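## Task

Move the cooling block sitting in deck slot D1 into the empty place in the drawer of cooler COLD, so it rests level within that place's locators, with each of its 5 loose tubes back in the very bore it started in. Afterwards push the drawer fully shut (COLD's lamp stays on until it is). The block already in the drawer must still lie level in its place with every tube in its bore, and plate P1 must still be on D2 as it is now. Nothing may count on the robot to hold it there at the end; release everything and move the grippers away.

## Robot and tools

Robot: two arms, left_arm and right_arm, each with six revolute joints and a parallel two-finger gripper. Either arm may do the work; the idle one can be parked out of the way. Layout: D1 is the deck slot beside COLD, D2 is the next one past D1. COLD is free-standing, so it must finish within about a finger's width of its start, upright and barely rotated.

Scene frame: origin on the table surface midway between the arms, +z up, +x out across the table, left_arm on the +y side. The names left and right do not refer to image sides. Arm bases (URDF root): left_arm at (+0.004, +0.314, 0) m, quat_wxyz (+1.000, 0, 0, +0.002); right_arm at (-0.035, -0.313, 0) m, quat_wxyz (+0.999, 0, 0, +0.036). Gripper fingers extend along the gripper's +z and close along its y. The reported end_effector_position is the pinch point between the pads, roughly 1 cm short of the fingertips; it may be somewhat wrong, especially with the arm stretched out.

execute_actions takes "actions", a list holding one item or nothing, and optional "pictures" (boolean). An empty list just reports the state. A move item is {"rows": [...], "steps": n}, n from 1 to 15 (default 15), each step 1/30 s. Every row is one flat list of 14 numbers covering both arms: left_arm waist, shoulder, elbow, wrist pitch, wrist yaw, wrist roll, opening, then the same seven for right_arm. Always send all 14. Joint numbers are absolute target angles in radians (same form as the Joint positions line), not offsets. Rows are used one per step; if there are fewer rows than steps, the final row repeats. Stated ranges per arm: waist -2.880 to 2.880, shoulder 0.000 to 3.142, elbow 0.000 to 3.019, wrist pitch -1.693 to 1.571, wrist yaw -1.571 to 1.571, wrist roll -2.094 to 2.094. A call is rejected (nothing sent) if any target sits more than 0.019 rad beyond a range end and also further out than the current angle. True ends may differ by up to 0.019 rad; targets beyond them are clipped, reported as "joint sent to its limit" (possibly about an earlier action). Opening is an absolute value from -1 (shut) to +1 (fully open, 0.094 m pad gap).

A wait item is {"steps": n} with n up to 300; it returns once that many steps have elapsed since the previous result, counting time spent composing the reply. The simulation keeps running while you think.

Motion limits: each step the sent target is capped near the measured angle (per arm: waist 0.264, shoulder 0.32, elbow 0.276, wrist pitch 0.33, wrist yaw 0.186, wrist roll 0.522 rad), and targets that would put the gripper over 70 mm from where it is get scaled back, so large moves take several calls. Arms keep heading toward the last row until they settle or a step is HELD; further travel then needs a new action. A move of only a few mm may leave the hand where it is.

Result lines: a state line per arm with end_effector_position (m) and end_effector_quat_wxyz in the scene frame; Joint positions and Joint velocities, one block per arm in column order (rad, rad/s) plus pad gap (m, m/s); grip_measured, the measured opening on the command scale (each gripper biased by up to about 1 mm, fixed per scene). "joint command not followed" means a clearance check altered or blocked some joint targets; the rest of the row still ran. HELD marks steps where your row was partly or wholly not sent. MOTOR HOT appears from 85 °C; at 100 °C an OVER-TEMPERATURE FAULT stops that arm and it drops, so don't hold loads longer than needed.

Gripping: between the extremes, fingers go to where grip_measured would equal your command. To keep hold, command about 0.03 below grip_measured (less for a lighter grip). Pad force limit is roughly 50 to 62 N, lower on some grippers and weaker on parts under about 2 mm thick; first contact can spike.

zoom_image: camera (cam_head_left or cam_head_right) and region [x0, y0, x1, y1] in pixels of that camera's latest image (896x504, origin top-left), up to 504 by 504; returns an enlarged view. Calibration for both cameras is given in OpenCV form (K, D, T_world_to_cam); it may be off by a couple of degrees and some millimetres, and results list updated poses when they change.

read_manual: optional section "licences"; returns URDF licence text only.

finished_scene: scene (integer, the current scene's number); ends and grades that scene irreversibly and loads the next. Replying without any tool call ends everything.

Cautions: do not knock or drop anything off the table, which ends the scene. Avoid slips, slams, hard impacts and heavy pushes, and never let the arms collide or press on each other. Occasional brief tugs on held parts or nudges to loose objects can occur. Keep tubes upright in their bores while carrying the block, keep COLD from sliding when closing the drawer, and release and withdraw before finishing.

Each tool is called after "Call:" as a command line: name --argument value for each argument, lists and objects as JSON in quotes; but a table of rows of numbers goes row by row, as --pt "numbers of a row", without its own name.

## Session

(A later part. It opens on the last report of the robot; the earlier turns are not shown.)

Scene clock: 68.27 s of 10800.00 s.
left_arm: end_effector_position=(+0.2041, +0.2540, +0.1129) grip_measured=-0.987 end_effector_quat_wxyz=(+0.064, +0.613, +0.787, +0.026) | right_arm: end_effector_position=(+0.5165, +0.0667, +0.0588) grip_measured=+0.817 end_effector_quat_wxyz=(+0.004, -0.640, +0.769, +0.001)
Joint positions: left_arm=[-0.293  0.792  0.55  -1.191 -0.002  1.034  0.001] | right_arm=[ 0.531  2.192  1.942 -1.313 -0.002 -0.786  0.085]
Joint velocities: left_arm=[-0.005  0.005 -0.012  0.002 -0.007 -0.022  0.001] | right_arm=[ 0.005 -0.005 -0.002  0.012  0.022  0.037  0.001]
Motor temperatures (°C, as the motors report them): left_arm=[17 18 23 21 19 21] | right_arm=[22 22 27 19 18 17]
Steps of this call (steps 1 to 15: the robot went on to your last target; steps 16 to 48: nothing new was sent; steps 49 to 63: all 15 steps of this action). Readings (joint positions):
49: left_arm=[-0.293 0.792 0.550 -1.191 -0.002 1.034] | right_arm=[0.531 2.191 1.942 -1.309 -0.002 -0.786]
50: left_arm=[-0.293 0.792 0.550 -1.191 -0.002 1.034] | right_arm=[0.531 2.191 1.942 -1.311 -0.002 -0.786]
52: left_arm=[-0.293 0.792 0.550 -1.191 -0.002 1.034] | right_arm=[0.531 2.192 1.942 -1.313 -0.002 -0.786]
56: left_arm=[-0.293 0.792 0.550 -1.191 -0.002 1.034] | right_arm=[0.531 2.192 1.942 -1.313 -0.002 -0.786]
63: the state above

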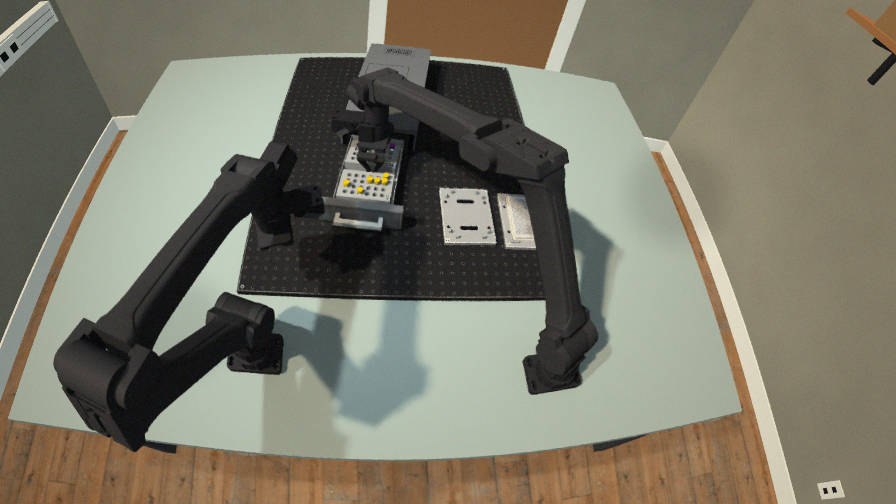

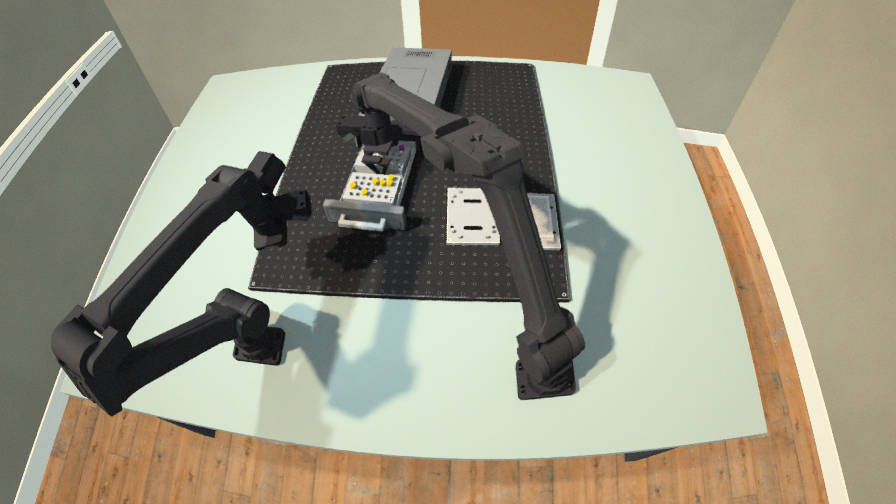

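Call:
execute_actions --actions '[{"rows":[[-0.3,0.8,0.55,-1.2,0,1.03,-1,0.504,2.145,1.975,-1.345,0,-0.778,0.77]]}]'

Call:
zoom_image --camera "cam_head_left" --region '[310,110,450,250]'

Scene clock: 70.80 s of 10800.00 s.
left_arm: end_effector_position=(+0.2041, +0.2540, +0.1129) grip_measured=-0.987 end_effector_quat_wxyz=(+0.064, +0.613, +0.787, +0.026) | right_arm: end_effector_position=(+0.5160, +0.0664, +0.0588) grip_measured=+0.817 end_effector_quat_wxyz=(+0.003, -0.640, +0.768, +0.001)
Joint positions: left_arm=[-0.293  0.792  0.55  -1.191 -0.002  1.034  0.001] | right_arm=[ 0.531  2.192  1.942 -1.316 -0.003 -0.786  0.085]
Joint velocities: left_arm=[ 0.005 -0.024 -0.022  0.012  0.007 -0.095  0.001] | right_arm=[-0.005 -0.005  0.002 -0.017 -0.095 -0.022 -0.001]
Motor temperatures (°C, as the motors report them): left_arm=[17 18 23 21 19 21] | right_arm=[22 22 26 19 18 17]
Steps of this call (steps 1 to 15: the robot went on to your last target; steps 16 to 61: nothing new was sent; steps 62 to 76: all 15 steps of this action). Readings (joint positions):
62: left_arm=[-0.293 0.792 0.550 -1.191 -0.002 1.034] | right_arm=[0.531 2.192 1.942 -1.314 -0.002 -0.786]
63: left_arm=[-0.293 0.792 0.550 -1.191 -0.002 1.034] | right_arm=[0.531 2.192 1.942 -1.315 -0.002 -0.786]
65: left_arm=[-0.293 0.792 0.550 -1.191 -0.002 1.034] | right_arm=[0.531 2.192 1.942 -1.316 -0.002 -0.786]
69: left_arm=[-0.293 0.792 0.550 -1.191 -0.002 1.034] | right_arm=[0.531 2.192 1.942 -1.316 -0.003 -0.786]
76: the state above

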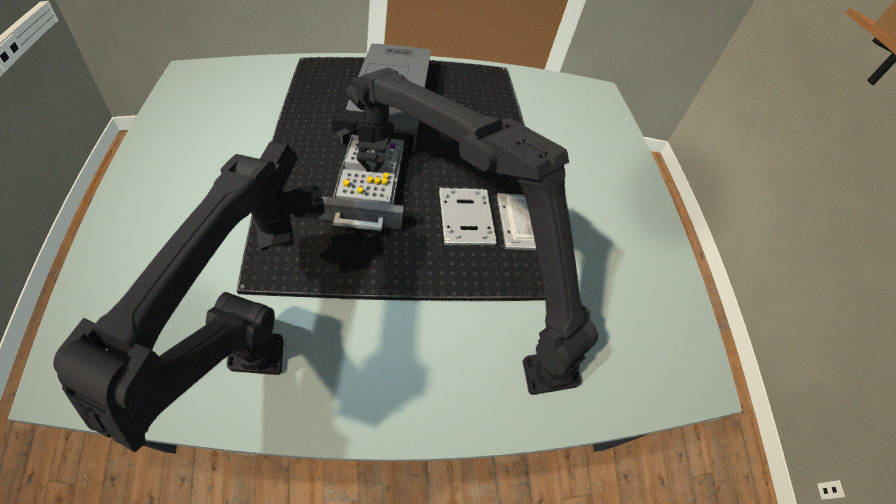

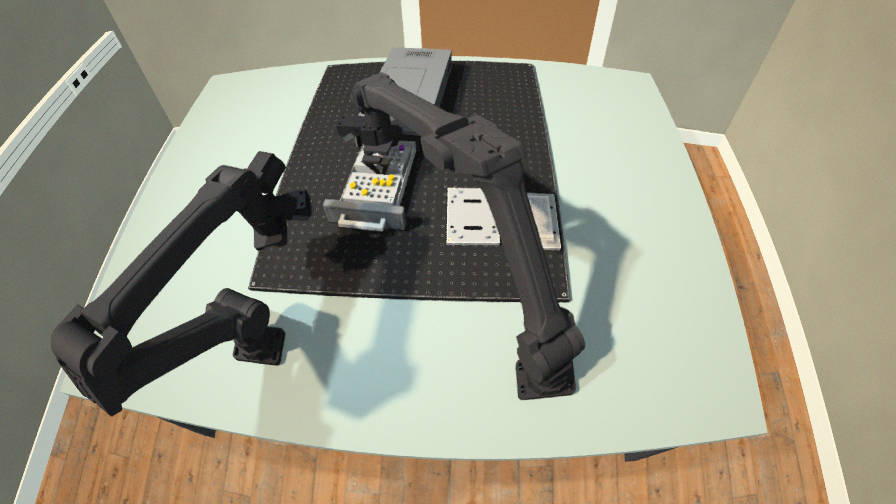

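Region (310, 110, 450, 250) of cam_head_left's 896x504 image, scaled by 3.600, with more detail than that image has.

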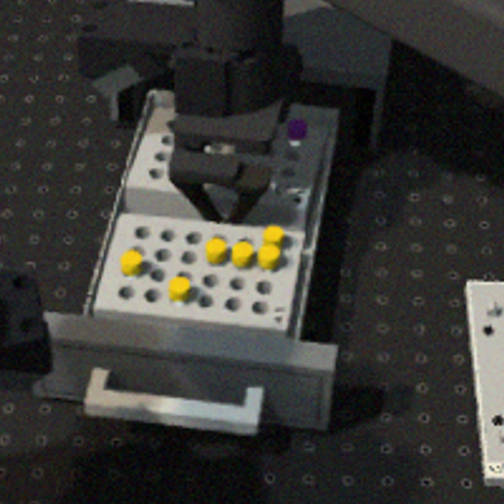

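Call:
execute_actions --actions '[{"rows":[[-0.3,0.8,0.55,-1.2,0,1.03,-1,0.485,2.16,1.975,-1.355,0,-0.778,0.77]]}]'

Call:
zoom_image --camera "cam_head_left" --region '[310,110,450,250]'

Scene clock: 72.30 s of 10800.00 s.
left_arm: end_effector_position=(+0.2041, +0.2540, +0.1129) grip_measured=-0.987 end_effector_quat_wxyz=(+0.064, +0.613, +0.787, +0.026) | right_arm: end_effector_position=(+0.5148, +0.0657, +0.0588) grip_measured=+0.817 end_effector_quat_wxyz=(+0.000, -0.642, +0.767, +0.002)
Joint positions: left_arm=[-0.293  0.792  0.55  -1.191 -0.002  1.034  0.001] | right_arm=[ 0.531  2.192  1.942 -1.321 -0.003 -0.79   0.085]
Joint velocities: left_arm=[-0.015 -0.015  0.017 -0.007  0.022 -0.037 -0.   ] | right_arm=[ 0.015 -0.005  0.002 -0.002  0.007 -0.051 -0.001]
Motor temperatures (°C, as the motors report them): left_arm=[17 18 23 21 19 21] | right_arm=[22 22 26 19 18 17]
Steps of this call (steps 1 to 15: the robot went on to your last target; steps 16 to 30: nothing new was sent; steps 31 to 45: all 15 steps of this action). Readings (joint positions):
31: left_arm=[-0.293 0.792 0.550 -1.191 -0.002 1.034] | right_arm=[0.531 2.192 1.942 -1.317 -0.003 -0.786]
32: left_arm=[-0.293 0.792 0.550 -1.191 -0.002 1.034] | right_arm=[0.531 2.192 1.942 -1.319 -0.003 -0.787]
34: left_arm=[-0.293 0.792 0.550 -1.191 -0.002 1.034] | right_arm=[0.531 2.192 1.942 -1.321 -0.003 -0.789]
38: left_arm=[-0.293 0.792 0.550 -1.191 -0.002 1.034] | right_arm=[0.531 2.192 1.942 -1.321 -0.003 -0.789]
45: the state above

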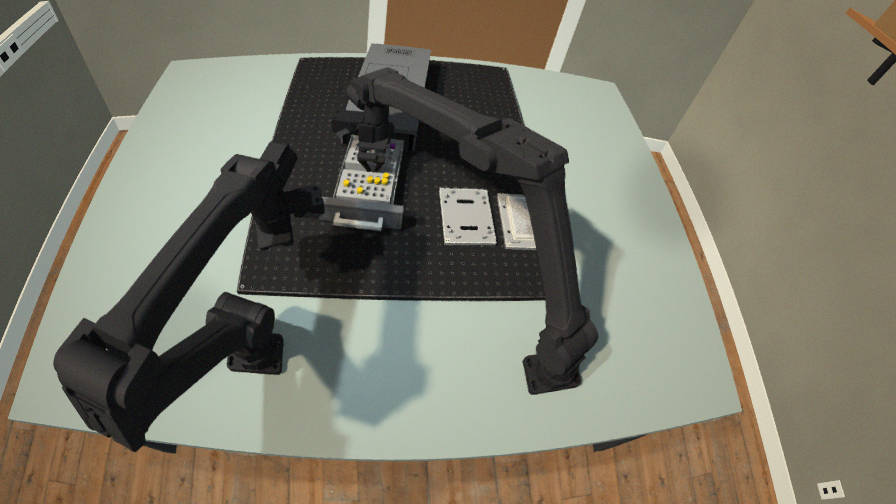

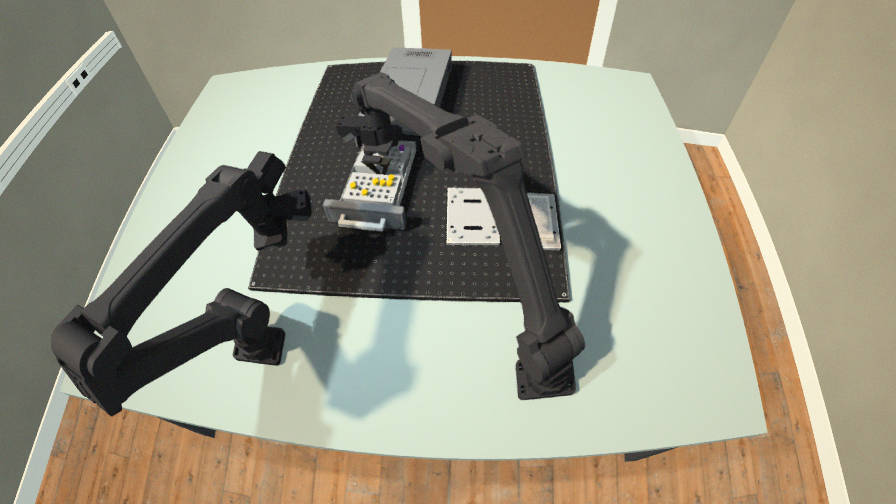

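Region (310, 110, 450, 250) of cam_head_left's 896x504 image, scaled by 3.600, with more detail than that image has.

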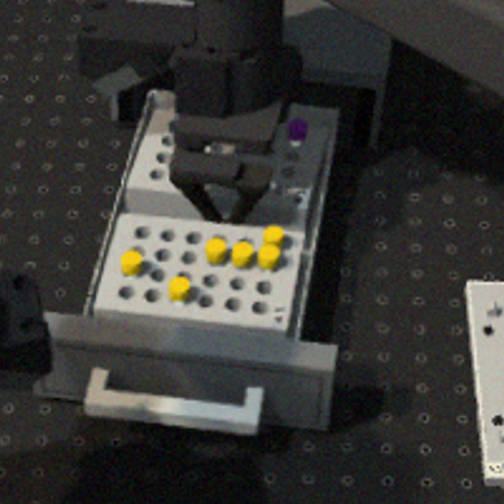

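Call:
execute_actions --actions '[{"rows":[[-0.3,0.8,0.55,-1.2,0,1.03,-1,0.53,2.19,1.96,-1.325,0,-0.79,0.8],[-0.3,0.8,0.55,-1.2,0,1.03,-1,0.53,2.19,1.96,-1.325,0,-0.79,0.81],[-0.3,0.8,0.55,-1.2,0,1.03,-1,0.53,2.19,1.96,-1.325,0,-0.79,0.82],[-0.3,0.8,0.55,-1.2,0,1.03,-1,0.53,2.19,1.96,-1.325,0,-0.79,0.84],[-0.3,0.8,0.55,-1.2,0,1.03,-1,0.53,2.19,1.96,-1.325,0,-0.79,0.9],[-0.3,0.8,0.55,-1.2,0,1.03,-1,0.53,2.15,1.96,-1.335,0,-0.79,0.9],[-0.3,0.8,0.55,-1.2,0,1.03,-1,0.53,2.12,1.96,-1.34,0,-0.79,0.9],[-0.3,0.8,0.55,-1.2,0,1.03,-1,0.53,2.09,1.96,-1.35,0,-0.79,0.9],[-0.3,0.8,0.55,-1.2,0,1.03,-1,0.53,2.04,1.96,-1.36,0,-0.79,0.9]]}]' --pictures false

Call:
execute_actions --actions '[{"rows":[[-0.3,0.8,0.55,-1.2,0,1.03,-1,0.53,1.9,1.96,-1.4,0,-0.79,0.9]]}]'

Call:
zoom_image --camera "cam_head_left" --region '[325,120,425,220]'

Call:
zoom_image --camera "cam_head_right" --region '[330,120,430,220]'

Scene clock: 75.87 s of 10800.00 s.
left_arm: end_effector_position=(+0.2041, +0.2540, +0.1129) grip_measured=-0.987 end_effector_quat_wxyz=(+0.064, +0.613, +0.787, +0.026) | right_arm: end_effector_position=(+0.5121, +0.0640, +0.1288) grip_measured=+0.898 end_effector_quat_wxyz=(+0.041, -0.642, +0.766, -0.003)
Joint positions: left_arm=[-0.293  0.792  0.55  -1.191 -0.002  1.034  0.001] | right_arm=[ 0.531  2.081  1.94  -1.348 -0.001 -0.791  0.089]
Joint velocities: left_arm=[-0.015  0.005 -0.002  0.007 -0.007 -0.037  0.   ] | right_arm=[ 0.005 -0.523  0.007 -0.027 -0.022  0.095 -0.002]
Motor temperatures (°C, as the motors report them): left_arm=[17 18 23 21 19 21] | right_arm=[22 23 26 19 18 17]
Steps of this call (steps 1 to 15: the robot went on to your last target; steps 16 to 90: nothing new was sent; then 0.07 s passed at rest; steps 91 to 105: all 15 steps of this action). Readings (joint positions):
91: left_arm=[-0.293 0.792 0.550 -1.191 -0.002 1.034] | right_arm=[0.531 2.193 1.942 -1.321 -0.003 -0.791]
92: left_arm=[-0.293 0.792 0.550 -1.191 -0.002 1.034] | right_arm=[0.531 2.193 1.942 -1.321 -0.003 -0.791]
94: left_arm=[-0.293 0.792 0.550 -1.191 -0.002 1.034] | right_arm=[0.531 2.193 1.942 -1.321 -0.003 -0.791]
98: left_arm=[-0.293 0.792 0.550 -1.191 -0.002 1.034] | right_arm=[0.531 2.183 1.942 -1.328 -0.002 -0.791]
105: the state above

Scene clock: 76.37 s of 10800.00 s.
left_arm: end_effector_position=(+0.2041, +0.2540, +0.1129) grip_measured=-0.987 end_effector_quat_wxyz=(+0.064, +0.613, +0.787, +0.026) | right_arm: end_effector_position=(+0.4926, +0.0506, +0.2578) grip_measured=+0.898 end_effector_quat_wxyz=(+0.122, -0.638, +0.761, -0.011)
Joint positions: left_arm=[-0.293  0.792  0.55  -1.191 -0.002  1.034  0.001] | right_arm=[ 0.531  1.874  1.939 -1.39  -0.001 -0.791  0.089]
Joint velocities: left_arm=[ 0.005 -0.015 -0.002 -0.007 -0.051 -0.022 -0.   ] | right_arm=[-0.015  0.093 -0.012 -0.002 -0.007 -0.051 -0.002]
Motor temperatures (°C, as the motors report them): left_arm=[17 18 23 21 19 21] | right_arm=[22 23 26 19 18 17]
Steps of this call (steps 1 to 15: all 15 steps of this action). Readings (joint positions):
1: left_arm=[-0.293 0.792 0.550 -1.191 -0.002 1.034] | right_arm=[0.531 2.061 1.940 -1.350 -0.001 -0.791]
2: left_arm=[-0.293 0.792 0.550 -1.191 -0.002 1.034] | right_arm=[0.531 2.041 1.939 -1.358 -0.001 -0.791]
4: left_arm=[-0.293 0.792 0.550 -1.191 -0.002 1.034] | right_arm=[0.531 1.997 1.939 -1.371 -0.001 -0.791]
8: left_arm=[-0.293 0.792 0.550 -1.191 -0.002 1.034] | right_arm=[0.531 1.910 1.939 -1.387 -0.001 -0.791]
15: the state above

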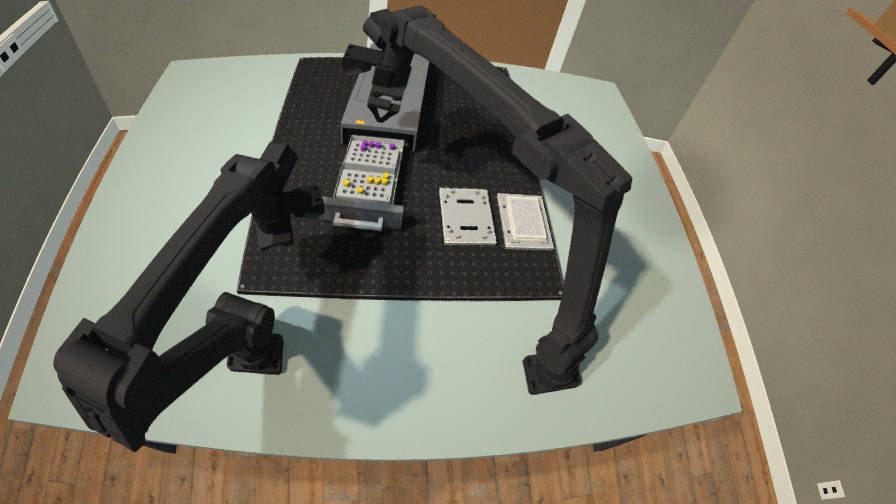

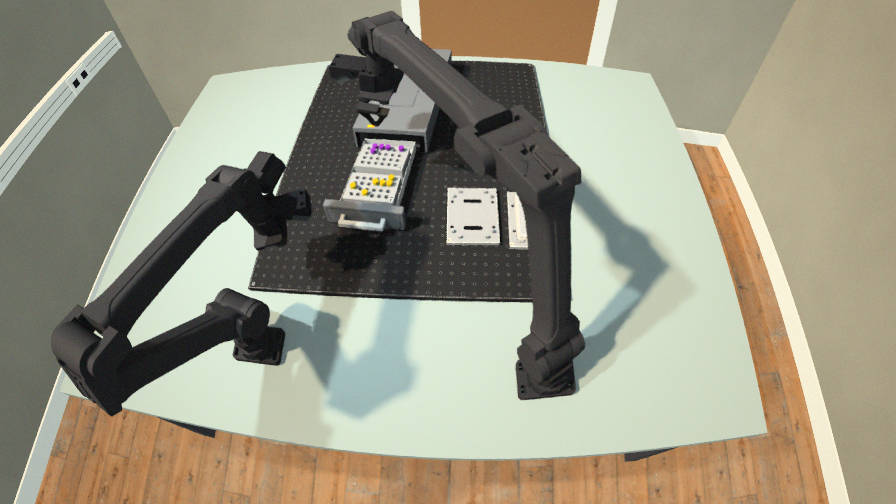

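Region (325, 120, 425, 220) of cam_head_left's 896x504 image, scaled by 5.040, with more detail than that image has.

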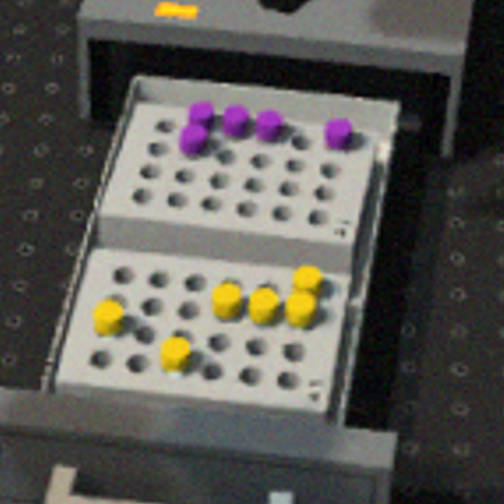

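Region (330, 120, 430, 220) of cam_head_right's 896x504 image, scaled by 5.040, with more detail than that image has.

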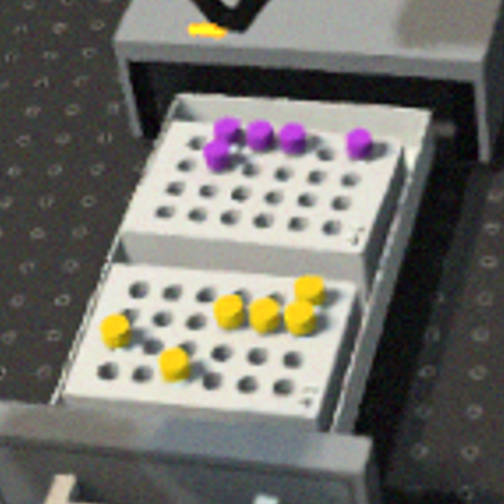

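Call:
execute_actions --actions '[{"rows":[[-0.66,1.15,0.77,-0.82,0,1.03,-0.3,0.53,2.07,1.96,-1.33,0,-0.79,1]]}]' --pictures false

Call:
execute_actions --actions '[{"steps":10}]' --pictures false

Scene clock: 79.03 s of 10800.00 s.
left_arm: end_effector_position=(+0.2801, +0.0957, +0.1075) grip_measured=-0.303 end_effector_quat_wxyz=(+0.147, +0.743, +0.652, +0.027) | right_arm: end_effector_position=(+0.5113, +0.0634, +0.1085) grip_measured=+1.000 end_effector_quat_wxyz=(+0.026, -0.642, +0.766, -0.002)
Joint positions: left_arm=[-0.67   1.163  0.723 -0.832  0.001  1.034  0.033] | right_arm=[ 0.531  2.109  1.933 -1.342 -0.001 -0.791  0.094]
Joint velocities: left_arm=[ 0.034 -0.024 -0.002 -0.017 -0.066 -0.037 -0.001] | right_arm=[-0.024 -0.005 -0.007 -0.022 -0.066  0.037  0.   ]
Motor temperatures (°C, as the motors report them): left_arm=[17 18 23 21 19 21] | right_arm=[22 22 26 19 18 17]
Steps of this call (steps 1 to 30: the robot went on to your last target; steps 31 to 65: nothing new was sent; steps 66 to 80: all 15 steps of this action). Readings (joint positions):
66: left_arm=[-0.305 0.802 0.552 -1.167 -0.005 1.034] | right_arm=[0.531 1.898 1.939 -1.388 -0.001 -0.791]
67: left_arm=[-0.337 0.827 0.558 -1.125 -0.005 1.034] | right_arm=[0.531 1.907 1.943 -1.379 -0.001 -0.791]
69: left_arm=[-0.421 0.910 0.586 -1.040 -0.005 1.034] | right_arm=[0.531 1.939 1.944 -1.363 -0.001 -0.791]
73: left_arm=[-0.597 1.085 0.664 -0.899 -0.003 1.034] | right_arm=[0.531 2.035 1.944 -1.344 -0.001 -0.791]
80: the state above

Scene clock: 79.37 s of 10800.00 s.
left_arm: end_effector_position=(+0.2805, +0.0962, +0.1075) grip_measured=-0.303 end_effector_quat_wxyz=(+0.147, +0.743, +0.653, +0.027) | right_arm: end_effector_position=(+0.5118, +0.0638, +0.1200) grip_measured=+1.000 end_effector_quat_wxyz=(+0.036, -0.642, +0.766, -0.003)
Joint positions: left_arm=[-0.668  1.163  0.723 -0.832  0.001  1.034  0.033] | right_arm=[ 0.531  2.091  1.933 -1.341 -0.001 -0.791  0.094]
Joint velocities: left_arm=[-0.005 -0.005 -0.012  0.007  0.022  0.066 -0.   ] | right_arm=[ 0.015 -0.015  0.002  0.002  0.007 -0.022  0.   ]
Motor temperatures (°C, as the motors report them): left_arm=[17 18 23 21 19 21] | right_arm=[22 23 26 19 18 17]
Steps of this call (steps 1 to 10: the robot went on to your last target). Readings (joint positions):
1: left_arm=[-0.669 1.163 0.723 -0.832 0.001 1.034] | right_arm=[0.531 2.106 1.933 -1.341 -0.001 -0.791]
2: left_arm=[-0.668 1.163 0.723 -0.832 0.001 1.034] | right_arm=[0.531 2.103 1.933 -1.341 -0.001 -0.791]
4: left_arm=[-0.668 1.163 0.723 -0.832 0.001 1.034] | right_arm=[0.531 2.097 1.933 -1.341 -0.001 -0.791]
8: left_arm=[-0.668 1.163 0.723 -0.832 0.001 1.034] | right_arm=[0.531 2.091 1.933 -1.341 -0.001 -0.791]
10: the state above

Call:
execute_actions --actions '[{"rows":[[-0.66,1.2,0.75,-0.77,0,1.03,-0.3,0.53,2.11,1.96,-1.31,0,-0.79,0.95],[-0.66,1.23,0.75,-0.75,0,1.03,-0.3,0.53,2.12,1.96,-1.305,0,-0.79,0.95],[-0.66,1.26,0.75,-0.74,0,1.03,-0.3,0.53,2.13,1.96,-1.305,0,-0.79,0.95],[-0.66,1.29,0.75,-0.74,0,1.03,-0.3,0.53,2.14,1.96,-1.305,0,-0.79,0.95],[-0.66,1.32,0.75,-0.74,0,1.03,-0.3,0.53,2.15,1.96,-1.305,0,-0.79,0.95],[-0.66,1.35,0.75,-0.74,0,1.03,-0.3,0.53,2.16,1.96,-1.305,0,-0.79,0.95],[-0.66,1.37,0.75,-0.74,0,1.03,-0.3,0.53,2.16,1.96,-1.305,0,-0.79,0.95]]}]' --pictures false

Call:
execute_actions --actions '[{"rows":[[-0.66,1.37,0.73,-0.81,0,1.03,-0.3,0.53,2.16,1.96,-1.305,0,-0.79,0.95]],"steps":8}]'

Scene clock: 82.60 s of 10800.00 s.
left_arm: end_effector_position=(+0.2851, +0.0929, +0.0376) grip_measured=-0.303 end_effector_quat_wxyz=(+0.076, +0.749, +0.659, +0.014) | right_arm: end_effector_position=(+0.5145, +0.0657, +0.0746) grip_measured=+0.953 end_effector_quat_wxyz=(+0.012, -0.642, +0.766, -0.001)
Joint positions: left_arm=[-0.667  1.385  0.723 -0.755  0.     1.034  0.033] | right_arm=[ 0.531  2.162  1.933 -1.318 -0.001 -0.791  0.092]
Joint velocities: left_arm=[ 0.015 -0.005 -0.017  0.002 -0.037  0.051 -0.001] | right_arm=[-0.005  0.005  0.002 -0.007 -0.066 -0.051  0.001]
Motor temperatures (°C, as the motors report them): left_arm=[17 18 24 21 19 21] | right_arm=[22 23 26 19 18 17]
Steps of this call (steps 1 to 30: the robot went on to your last target; steps 31 to 82: nothing new was sent; steps 83 to 97: all 15 steps of this action). Readings (joint positions):
83: left_arm=[-0.668 1.163 0.723 -0.824 0.001 1.034] | right_arm=[0.531 2.091 1.933 -1.338 -0.001 -0.791]
84: left_arm=[-0.668 1.169 0.723 -0.808 0.001 1.034] | right_arm=[0.531 2.092 1.933 -1.332 -0.001 -0.791]
86: left_arm=[-0.668 1.196 0.723 -0.773 0.001 1.034] | right_arm=[0.531 2.096 1.933 -1.322 -0.001 -0.791]
90: left_arm=[-0.668 1.316 0.723 -0.755 0.001 1.034] | right_arm=[0.531 2.123 1.933 -1.318 -0.001 -0.791]
97: the state above

Scene clock: 82.87 s of 10800.00 s.
left_arm: end_effector_position=(+0.2837, +0.0943, +0.0374) grip_measured=-0.302 end_effector_quat_wxyz=(+0.072, +0.749, +0.659, +0.013) | right_arm: end_effector_position=(+0.5145, +0.0657, +0.0746) grip_measured=+0.953 end_effector_quat_wxyz=(+0.012, -0.642, +0.766, -0.001)
Joint positions: left_arm=[-0.667  1.384  0.723 -0.763  0.     1.034  0.033] | right_arm=[ 0.531  2.162  1.933 -1.318 -0.001 -0.791  0.092]
Joint velocities: left_arm=[-0.015 -0.005 -0.012  0.007 -0.007  0.007 -0.001] | right_arm=[-0.015 -0.005  0.002 -0.012 -0.066  0.022 -0.   ]
Motor temperatures (°C, as the motors report them): left_arm=[17 18 24 21 19 21] | right_arm=[22 23 26 19 18 17]
Steps of this call (steps 1 to 8: all 8 steps of this action). Readings (joint positions):
1: left_arm=[-0.667 1.385 0.723 -0.761 0.000 1.034] | right_arm=[0.531 2.162 1.933 -1.318 -0.001 -0.791]
2: left_arm=[-0.667 1.384 0.723 -0.763 0.000 1.034] | right_arm=[0.531 2.162 1.933 -1.318 -0.001 -0.791]
4: left_arm=[-0.667 1.384 0.723 -0.763 0.000 1.034] | right_arm=[0.531 2.162 1.933 -1.318 -0.001 -0.791]
8: the state above

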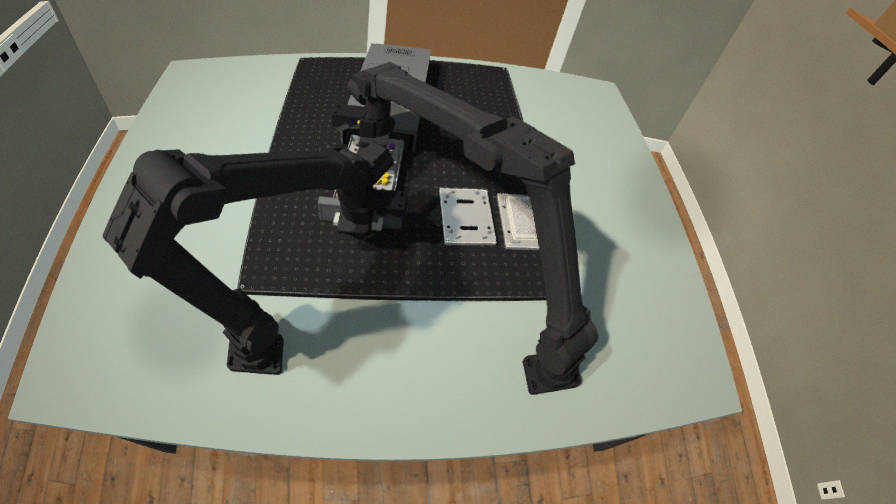

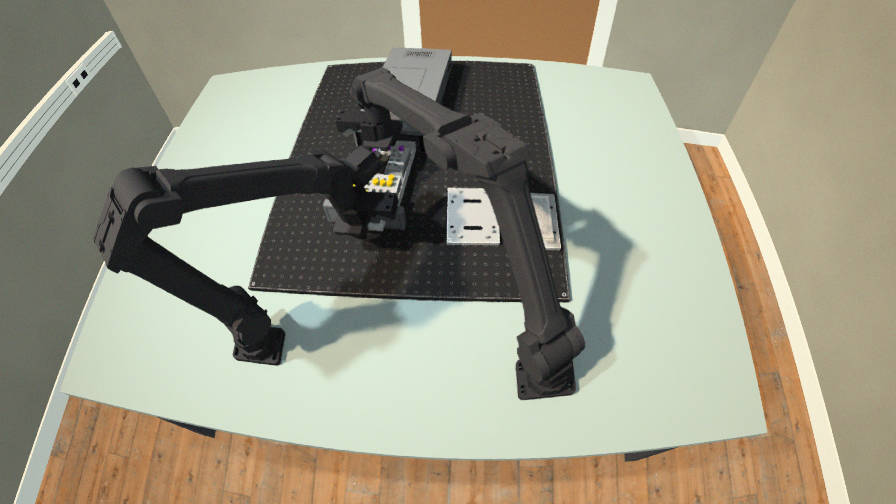

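Call:
execute_actions --actions '[{"rows":[[-0.66,1.37,0.73,-0.81,0,1.03,-0.3,0.495,2.17,1.96,-1.26,0,-0.8,0.87]]}]'

Call:
zoom_image --camera "cam_head_right" --region '[330,120,430,220]'

Scene clock: 84.37 s of 10800.00 s.
left_arm: end_effector_position=(+0.2837, +0.0943, +0.0374) grip_measured=-0.302 end_effector_quat_wxyz=(+0.072, +0.749, +0.659, +0.013) | right_arm: end_effector_position=(+0.5236, +0.0655, +0.0746) grip_measured=+0.873 end_effector_quat_wxyz=(+0.027, -0.641, +0.767, +0.001)
Joint positions: left_arm=[-0.667  1.384  0.723 -0.763  0.     1.034  0.033] | right_arm=[ 0.522  2.162  1.933 -1.287 -0.008 -0.797  0.088]
Joint velocities: left_arm=[-0.005 -0.005 -0.012  0.017 -0.037 -0.022 -0.001] | right_arm=[-0.015 -0.005 -0.007 -0.032 -0.081 -0.051  0.   ]
Motor temperatures (°C, as the motors report them): left_arm=[17 18 24 21 19 21] | right_arm=[22 23 26 19 18 17]
Steps of this call (steps 1 to 15: the robot went on to your last target; steps 16 to 30: nothing new was sent; steps 31 to 45: all 15 steps of this action). Readings (joint positions):
31: left_arm=[-0.667 1.384 0.723 -0.763 0.000 1.034] | right_arm=[0.530 2.162 1.933 -1.310 -0.002 -0.792]
32: left_arm=[-0.667 1.384 0.723 -0.763 0.000 1.034] | right_arm=[0.530 2.162 1.933 -1.304 -0.003 -0.794]
34: left_arm=[-0.667 1.384 0.723 -0.763 0.000 1.034] | right_arm=[0.527 2.162 1.933 -1.291 -0.003 -0.795]
38: left_arm=[-0.667 1.384 0.723 -0.763 0.000 1.034] | right_arm=[0.522 2.162 1.933 -1.287 -0.008 -0.796]
45: the state above

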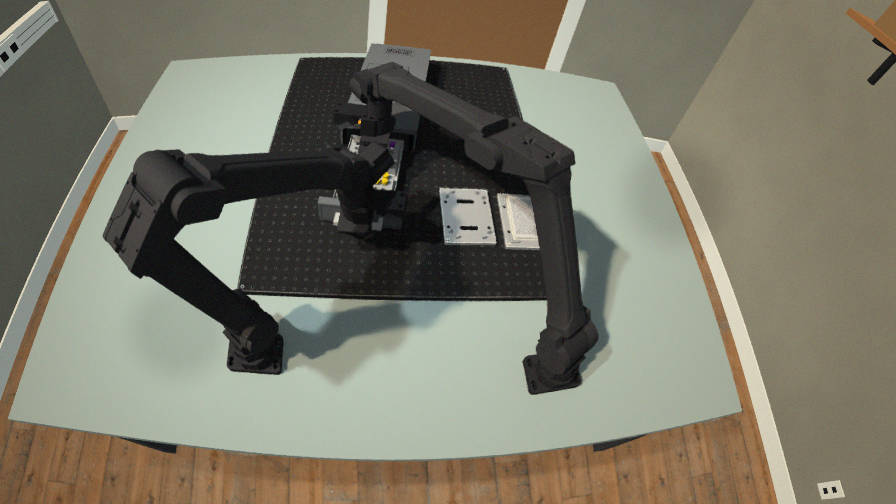

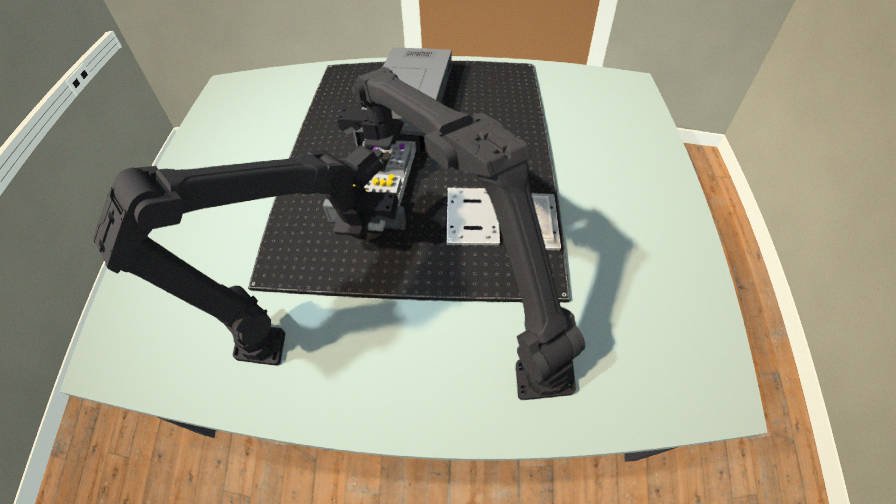

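Region (330, 120, 430, 220) of cam_head_right's 896x504 image, scaled by 5.040, with more detail than that image has.

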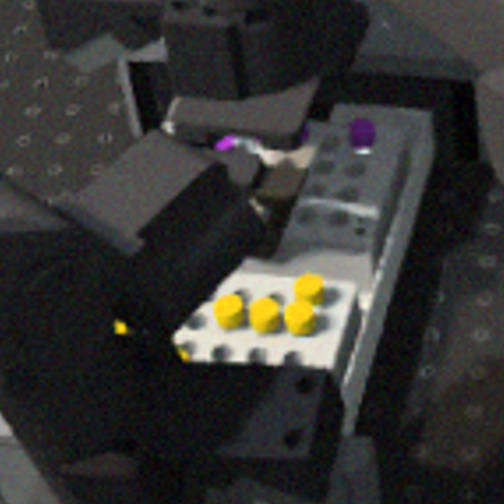

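The block moved back to a stop. I'll lift both hands to inspect it.

Call:
execute_actions --actions '[{"rows":[[-0.66,1.33,0.73,-0.77,0,1.03,-0.3,0.525,2.16,1.96,-1.305,0,-0.8,0.93],[-0.66,1.28,0.73,-0.78,0,1.03,-0.3,0.525,2.14,1.96,-1.305,0,-0.8,0.93],[-0.66,1.23,0.73,-0.8,0,1.03,-0.3,0.525,2.1,1.96,-1.31,0,-0.8,0.93],[-0.66,1.17,0.73,-0.83,0,1.03,-0.3,0.525,1.95,1.96,-1.32,0,-0.8,0.93]]}]' --pictures false

Call:
execute_actions --actions '[{"rows":[[-0.8,0.65,0.4,-0.9,0,1.03,-1,0.3,1.85,1.96,-1.32,0,-0.8,0.93]]}]'

Call:
zoom_image --camera "cam_head_right" --region '[330,120,430,220]'

Call:
zoom_image --camera "cam_head_left" --region '[325,120,425,220]'

Scene clock: 86.80 s of 10800.00 s.
left_arm: end_effector_position=(+0.2843, +0.0944, +0.1143) grip_measured=-0.302 end_effector_quat_wxyz=(+0.162, +0.740, +0.652, +0.031) | right_arm: end_effector_position=(+0.5178, +0.0604, +0.1959) grip_measured=+0.927 end_effector_quat_wxyz=(+0.109, -0.637, +0.763, -0.010)
Joint positions: left_arm=[-0.666  1.146  0.723 -0.816 -0.001  1.034  0.033] | right_arm=[ 0.522  1.971  1.927 -1.307 -0.002 -0.797  0.091]
Joint velocities: left_arm=[-0.005  0.073 -0.007  0.022  0.037  0.051 -0.001] | right_arm=[-0.015 -0.532 -0.007 -0.012 -0.066 -0.022  0.   ]
Motor temperatures (°C, as the motors report them): left_arm=[17 18 24 21 19 21] | right_arm=[22 23 26 19 18 17]
Steps of this call (steps 1 to 15: the robot went on to your last target; steps 16 to 58: nothing new was sent; steps 59 to 73: all 15 steps of this action). Readings (joint positions):
59: left_arm=[-0.667 1.382 0.723 -0.762 0.000 1.034] | right_arm=[0.522 2.162 1.933 -1.289 -0.006 -0.797]
60: left_arm=[-0.667 1.374 0.723 -0.762 -0.001 1.034] | right_arm=[0.522 2.162 1.933 -1.291 -0.004 -0.797]
62: left_arm=[-0.666 1.330 0.723 -0.783 -0.001 1.034] | right_arm=[0.522 2.154 1.931 -1.295 -0.002 -0.797]
66: left_arm=[-0.666 1.179 0.723 -0.811 -0.001 1.034] | right_arm=[0.522 2.107 1.927 -1.299 -0.002 -0.797]
73: the state above

Scene clock: 87.30 s of 10800.00 s.
left_arm: end_effector_position=(+0.1634, +0.1490, +0.0939) grip_measured=-0.987 end_effector_quat_wxyz=(+0.211, +0.775, +0.595, +0.025) | right_arm: end_effector_position=(+0.5837, -0.0946, +0.2642) grip_measured=+0.927 end_effector_quat_wxyz=(+0.157, -0.531, +0.832, -0.037)
Joint positions: left_arm=[-0.803  0.632  0.39  -0.901  0.     1.033  0.001] | right_arm=[ 0.268  1.864  1.927 -1.308  0.002 -0.797  0.091]
Joint velocities: left_arm=[-0.015  0.23  -0.002  0.007  0.022 -0.007 -0.001] | right_arm=[-0.21  -0.024  0.012 -0.037 -0.051  0.007 -0.   ]
Motor temperatures (°C, as the motors report them): left_arm=[17 18 24 21 19 21] | right_arm=[22 23 26 19 18 17]
Steps of this call (steps 1 to 15: all 15 steps of this action). Readings (joint positions):
1: left_arm=[-0.672 1.135 0.707 -0.816 -0.003 1.033] | right_arm=[0.518 1.953 1.927 -1.308 -0.003 -0.797]
2: left_arm=[-0.687 1.104 0.671 -0.818 -0.003 1.033] | right_arm=[0.513 1.938 1.927 -1.308 -0.003 -0.797]
4: left_arm=[-0.730 0.998 0.568 -0.836 -0.003 1.033] | right_arm=[0.489 1.911 1.927 -1.308 -0.003 -0.797]
8: left_arm=[-0.801 0.673 0.396 -0.896 0.000 1.033] | right_arm=[0.409 1.877 1.927 -1.308 -0.003 -0.797]
15: the state above

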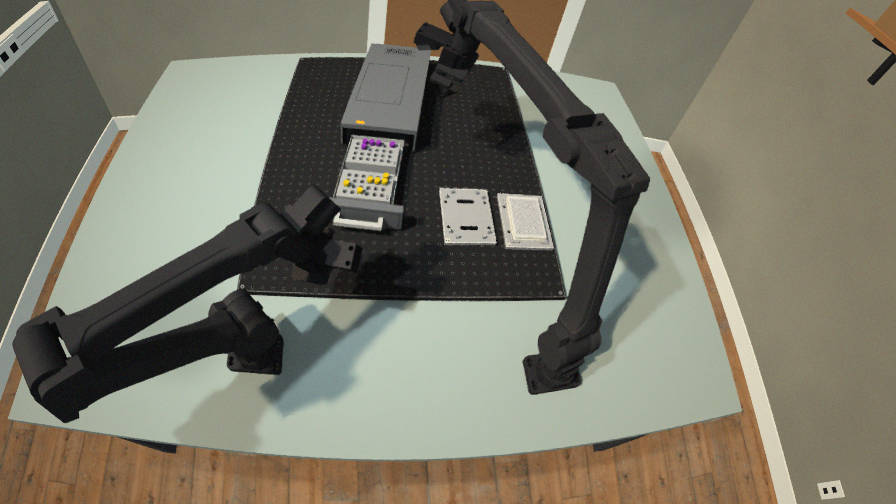

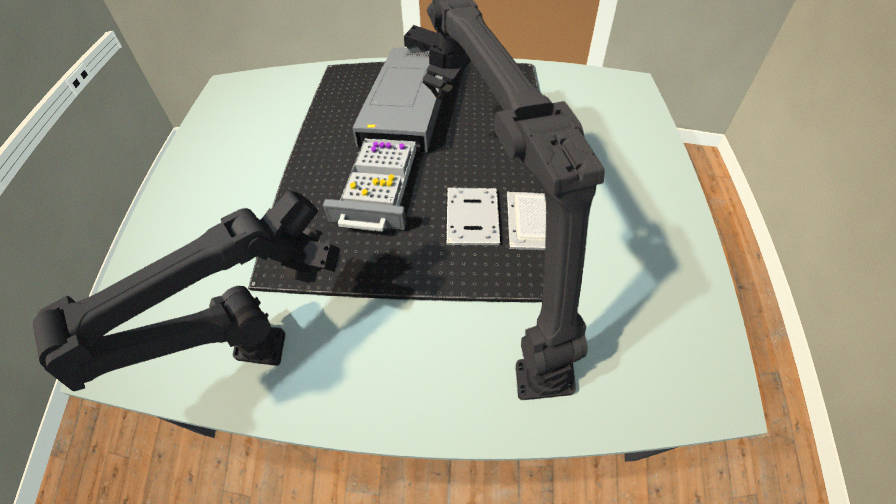

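Region (330, 120, 430, 220) of cam_head_right's 896x504 image, scaled by 5.040, with more detail than that image has.

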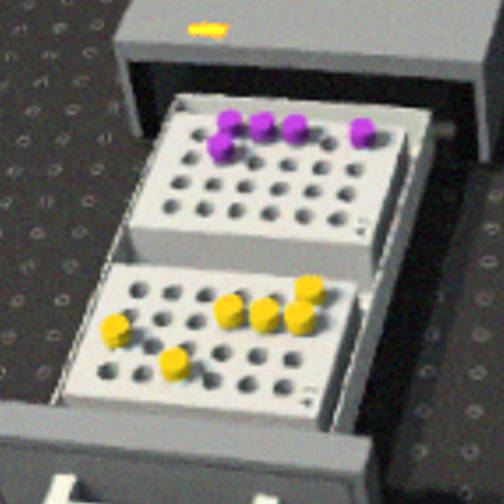

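Region (325, 120, 425, 220) of cam_head_left's 896x504 image, scaled by 5.040, with more detail than that image has.

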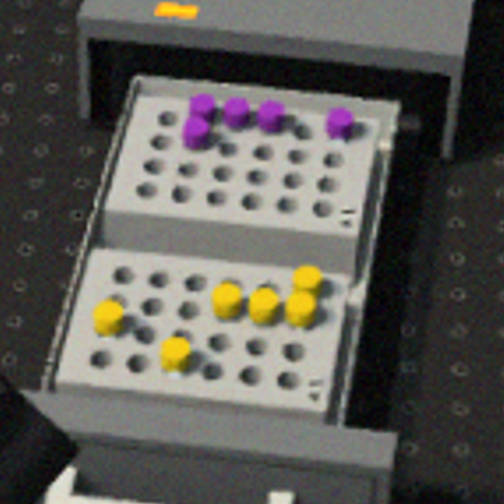

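Call:
execute_actions --actions '[{"rows":[[-0.78,0.8,0.5,-0.9,0,1.03,-1,0.2,1.8,1.9,-1.32,0,-0.8,1],[-0.76,0.9,0.54,-0.9,0,1.03,-1,0.1,1.75,1.85,-1.32,0,-0.8,1],[-0.75,1.0,0.58,-0.9,0,1.03,-1,0,1.7,1.8,-1.32,0,-0.8,1],[-0.73,1.1,0.62,-0.9,0,1.03,-1,0,1.7,1.8,-1.32,0,-0.8,1],[-0.72,1.2,0.67,-0.9,0,1.03,-1,0,1.7,1.8,-1.32,0,-0.8,1],[-0.71,1.28,0.72,-0.88,0,1.03,-1,0,1.7,1.8,-1.32,0,-0.8,1],[-0.7,1.34,0.75,-0.86,0,1.03,-1,0,1.7,1.8,-1.32,0,-0.8,1]]}]' --pictures false

Call:
execute_actions --actions '[{"rows":[[-0.67,1.39,0.775,-0.82,0,1.05,-1,0,1.7,1.8,-1.32,0,-0.8,1],[-0.655,1.41,0.8,-0.82,0,1.07,-1,0,1.7,1.8,-1.32,0,-0.8,1],[-0.64,1.435,0.825,-0.82,0,1.08,-1,0,1.7,1.8,-1.32,0,-0.8,1],[-0.625,1.455,0.85,-0.82,0,1.09,-1,0,1.7,1.8,-1.32,0,-0.8,1],[-0.61,1.48,0.875,-0.82,0,1.1,-1,0,1.7,1.8,-1.32,0,-0.8,1],[-0.595,1.5,0.9,-0.82,0,1.11,-1,0,1.7,1.8,-1.32,0,-0.8,1],[-0.585,1.525,0.925,-0.82,0,1.12,-1,0,1.7,1.8,-1.32,0,-0.8,1],[-0.575,1.545,0.95,-0.82,0,1.13,-1,0,1.7,1.8,-1.32,0,-0.8,1],[-0.565,1.565,0.975,-0.82,0,1.14,-1,0,1.7,1.8,-1.32,0,-0.8,1],[-0.555,1.59,1,-0.82,0,1.15,-1,0,1.7,1.8,-1.32,0,-0.8,1],[-0.545,1.61,1.03,-0.82,0,1.16,-1,0,1.7,1.8,-1.32,0,-0.8,1],[-0.53,1.63,1.055,-0.82,0,1.17,-1,0,1.7,1.8,-1.32,0,-0.8,1]]}]'

Scene clock: 93.43 s of 10800.00 s.
left_arm: end_effector_position=(+0.2631, +0.0952, +0.0408) grip_measured=-0.987 end_effector_quat_wxyz=(+0.034, +0.761, +0.647, +0.006) | right_arm: end_effector_position=(+0.5729, -0.2830, +0.2838) grip_measured=+1.000 end_effector_quat_wxyz=(+0.149, -0.406, +0.900, -0.060)
Joint positions: left_arm=[-0.702  1.379  0.736 -0.858  0.     1.033  0.001] | right_arm=[-0.022  1.731  1.793 -1.31   0.002 -0.797  0.094]
Joint velocities: left_arm=[-0.005 -0.249 -0.007  0.002 -0.007  0.022  0.001] | right_arm=[-0.464 -0.249 -0.002  0.007  0.095  0.037  0.   ]
Motor temperatures (°C, as the motors report them): left_arm=[17 18 24 21 19 21] | right_arm=[22 22 26 19 18 17]
Steps of this call (steps 1 to 30: the robot went on to your last target; steps 31 to 90: nothing new was sent; then 2.63 s passed at rest; steps 91 to 105: all 15 steps of this action). Readings (joint positions):
91: left_arm=[-0.801 0.655 0.395 -0.901 0.000 1.033] | right_arm=[0.286 1.861 1.922 -1.310 0.000 -0.797]
92: left_arm=[-0.796 0.693 0.409 -0.901 0.000 1.033] | right_arm=[0.280 1.853 1.907 -1.310 -0.001 -0.797]
94: left_arm=[-0.772 0.846 0.473 -0.902 0.000 1.033] | right_arm=[0.254 1.832 1.872 -1.310 -0.002 -0.797]
98: left_arm=[-0.720 1.230 0.668 -0.886 0.000 1.033] | right_arm=[0.164 1.795 1.823 -1.310 -0.002 -0.797]
105: the state above

Scene clock: 93.93 s of 10800.00 s.
left_arm: end_effector_position=(+0.3921, +0.0850, +0.0403) grip_measured=-0.989 end_effector_quat_wxyz=(+0.058, +0.739, +0.671, +0.018) | right_arm: end_effector_position=(+0.5682, -0.2757, +0.2994) grip_measured=+1.000 end_effector_quat_wxyz=(+0.162, -0.410, +0.895, -0.063)
Joint positions: left_arm=[-0.534  1.622  1.005 -0.832  0.001  1.137  0.001] | right_arm=[-0.01   1.705  1.793 -1.31   0.002 -0.797  0.094]
Joint velocities: left_arm=[ 0.22   0.22   0.359  0.164 -0.037  0.125 -0.001] | right_arm=[-0.034 -0.005 -0.007  0.002  0.066  0.037  0.   ]
Motor temperatures (°C, as the motors report them): left_arm=[17 18 24 21 19 21] | right_arm=[22 22 26 19 18 17]
Steps of this call (steps 1 to 15: all 15 steps of this action). Readings (joint positions):
1: left_arm=[-0.700 1.375 0.736 -0.855 0.001 1.035] | right_arm=[-0.034 1.723 1.793 -1.310 0.003 -0.797]
2: left_arm=[-0.694 1.375 0.738 -0.850 0.001 1.039] | right_arm=[-0.039 1.717 1.793 -1.310 0.003 -0.797]
4: left_arm=[-0.670 1.390 0.754 -0.845 0.001 1.052] | right_arm=[-0.037 1.708 1.793 -1.310 0.003 -0.797]
8: left_arm=[-0.619 1.467 0.822 -0.850 0.015 1.079] | right_arm=[-0.019 1.705 1.793 -1.310 0.002 -0.797]
15: the state above

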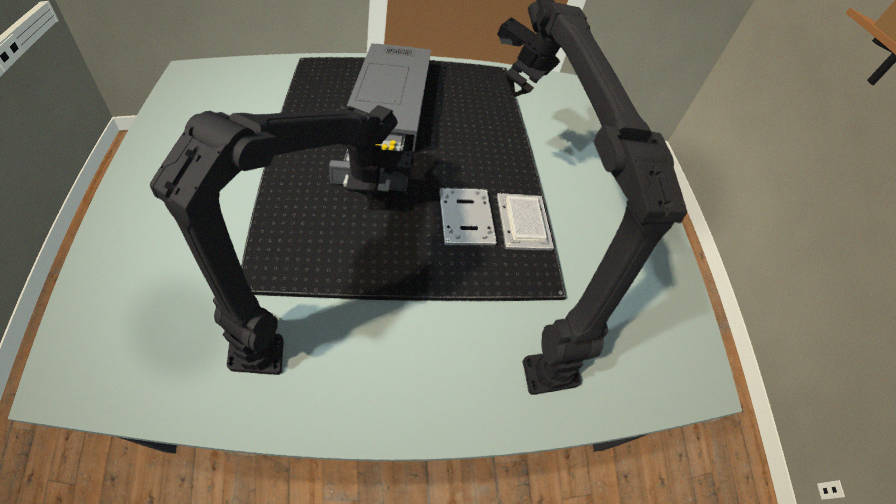

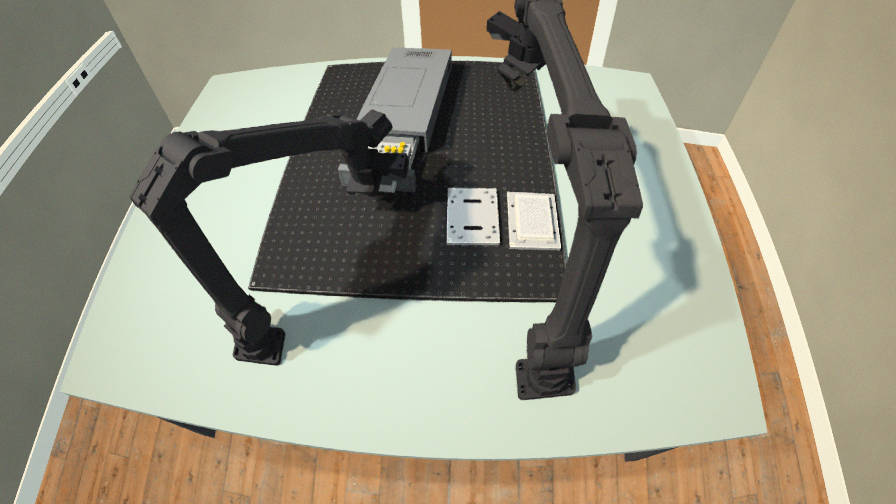

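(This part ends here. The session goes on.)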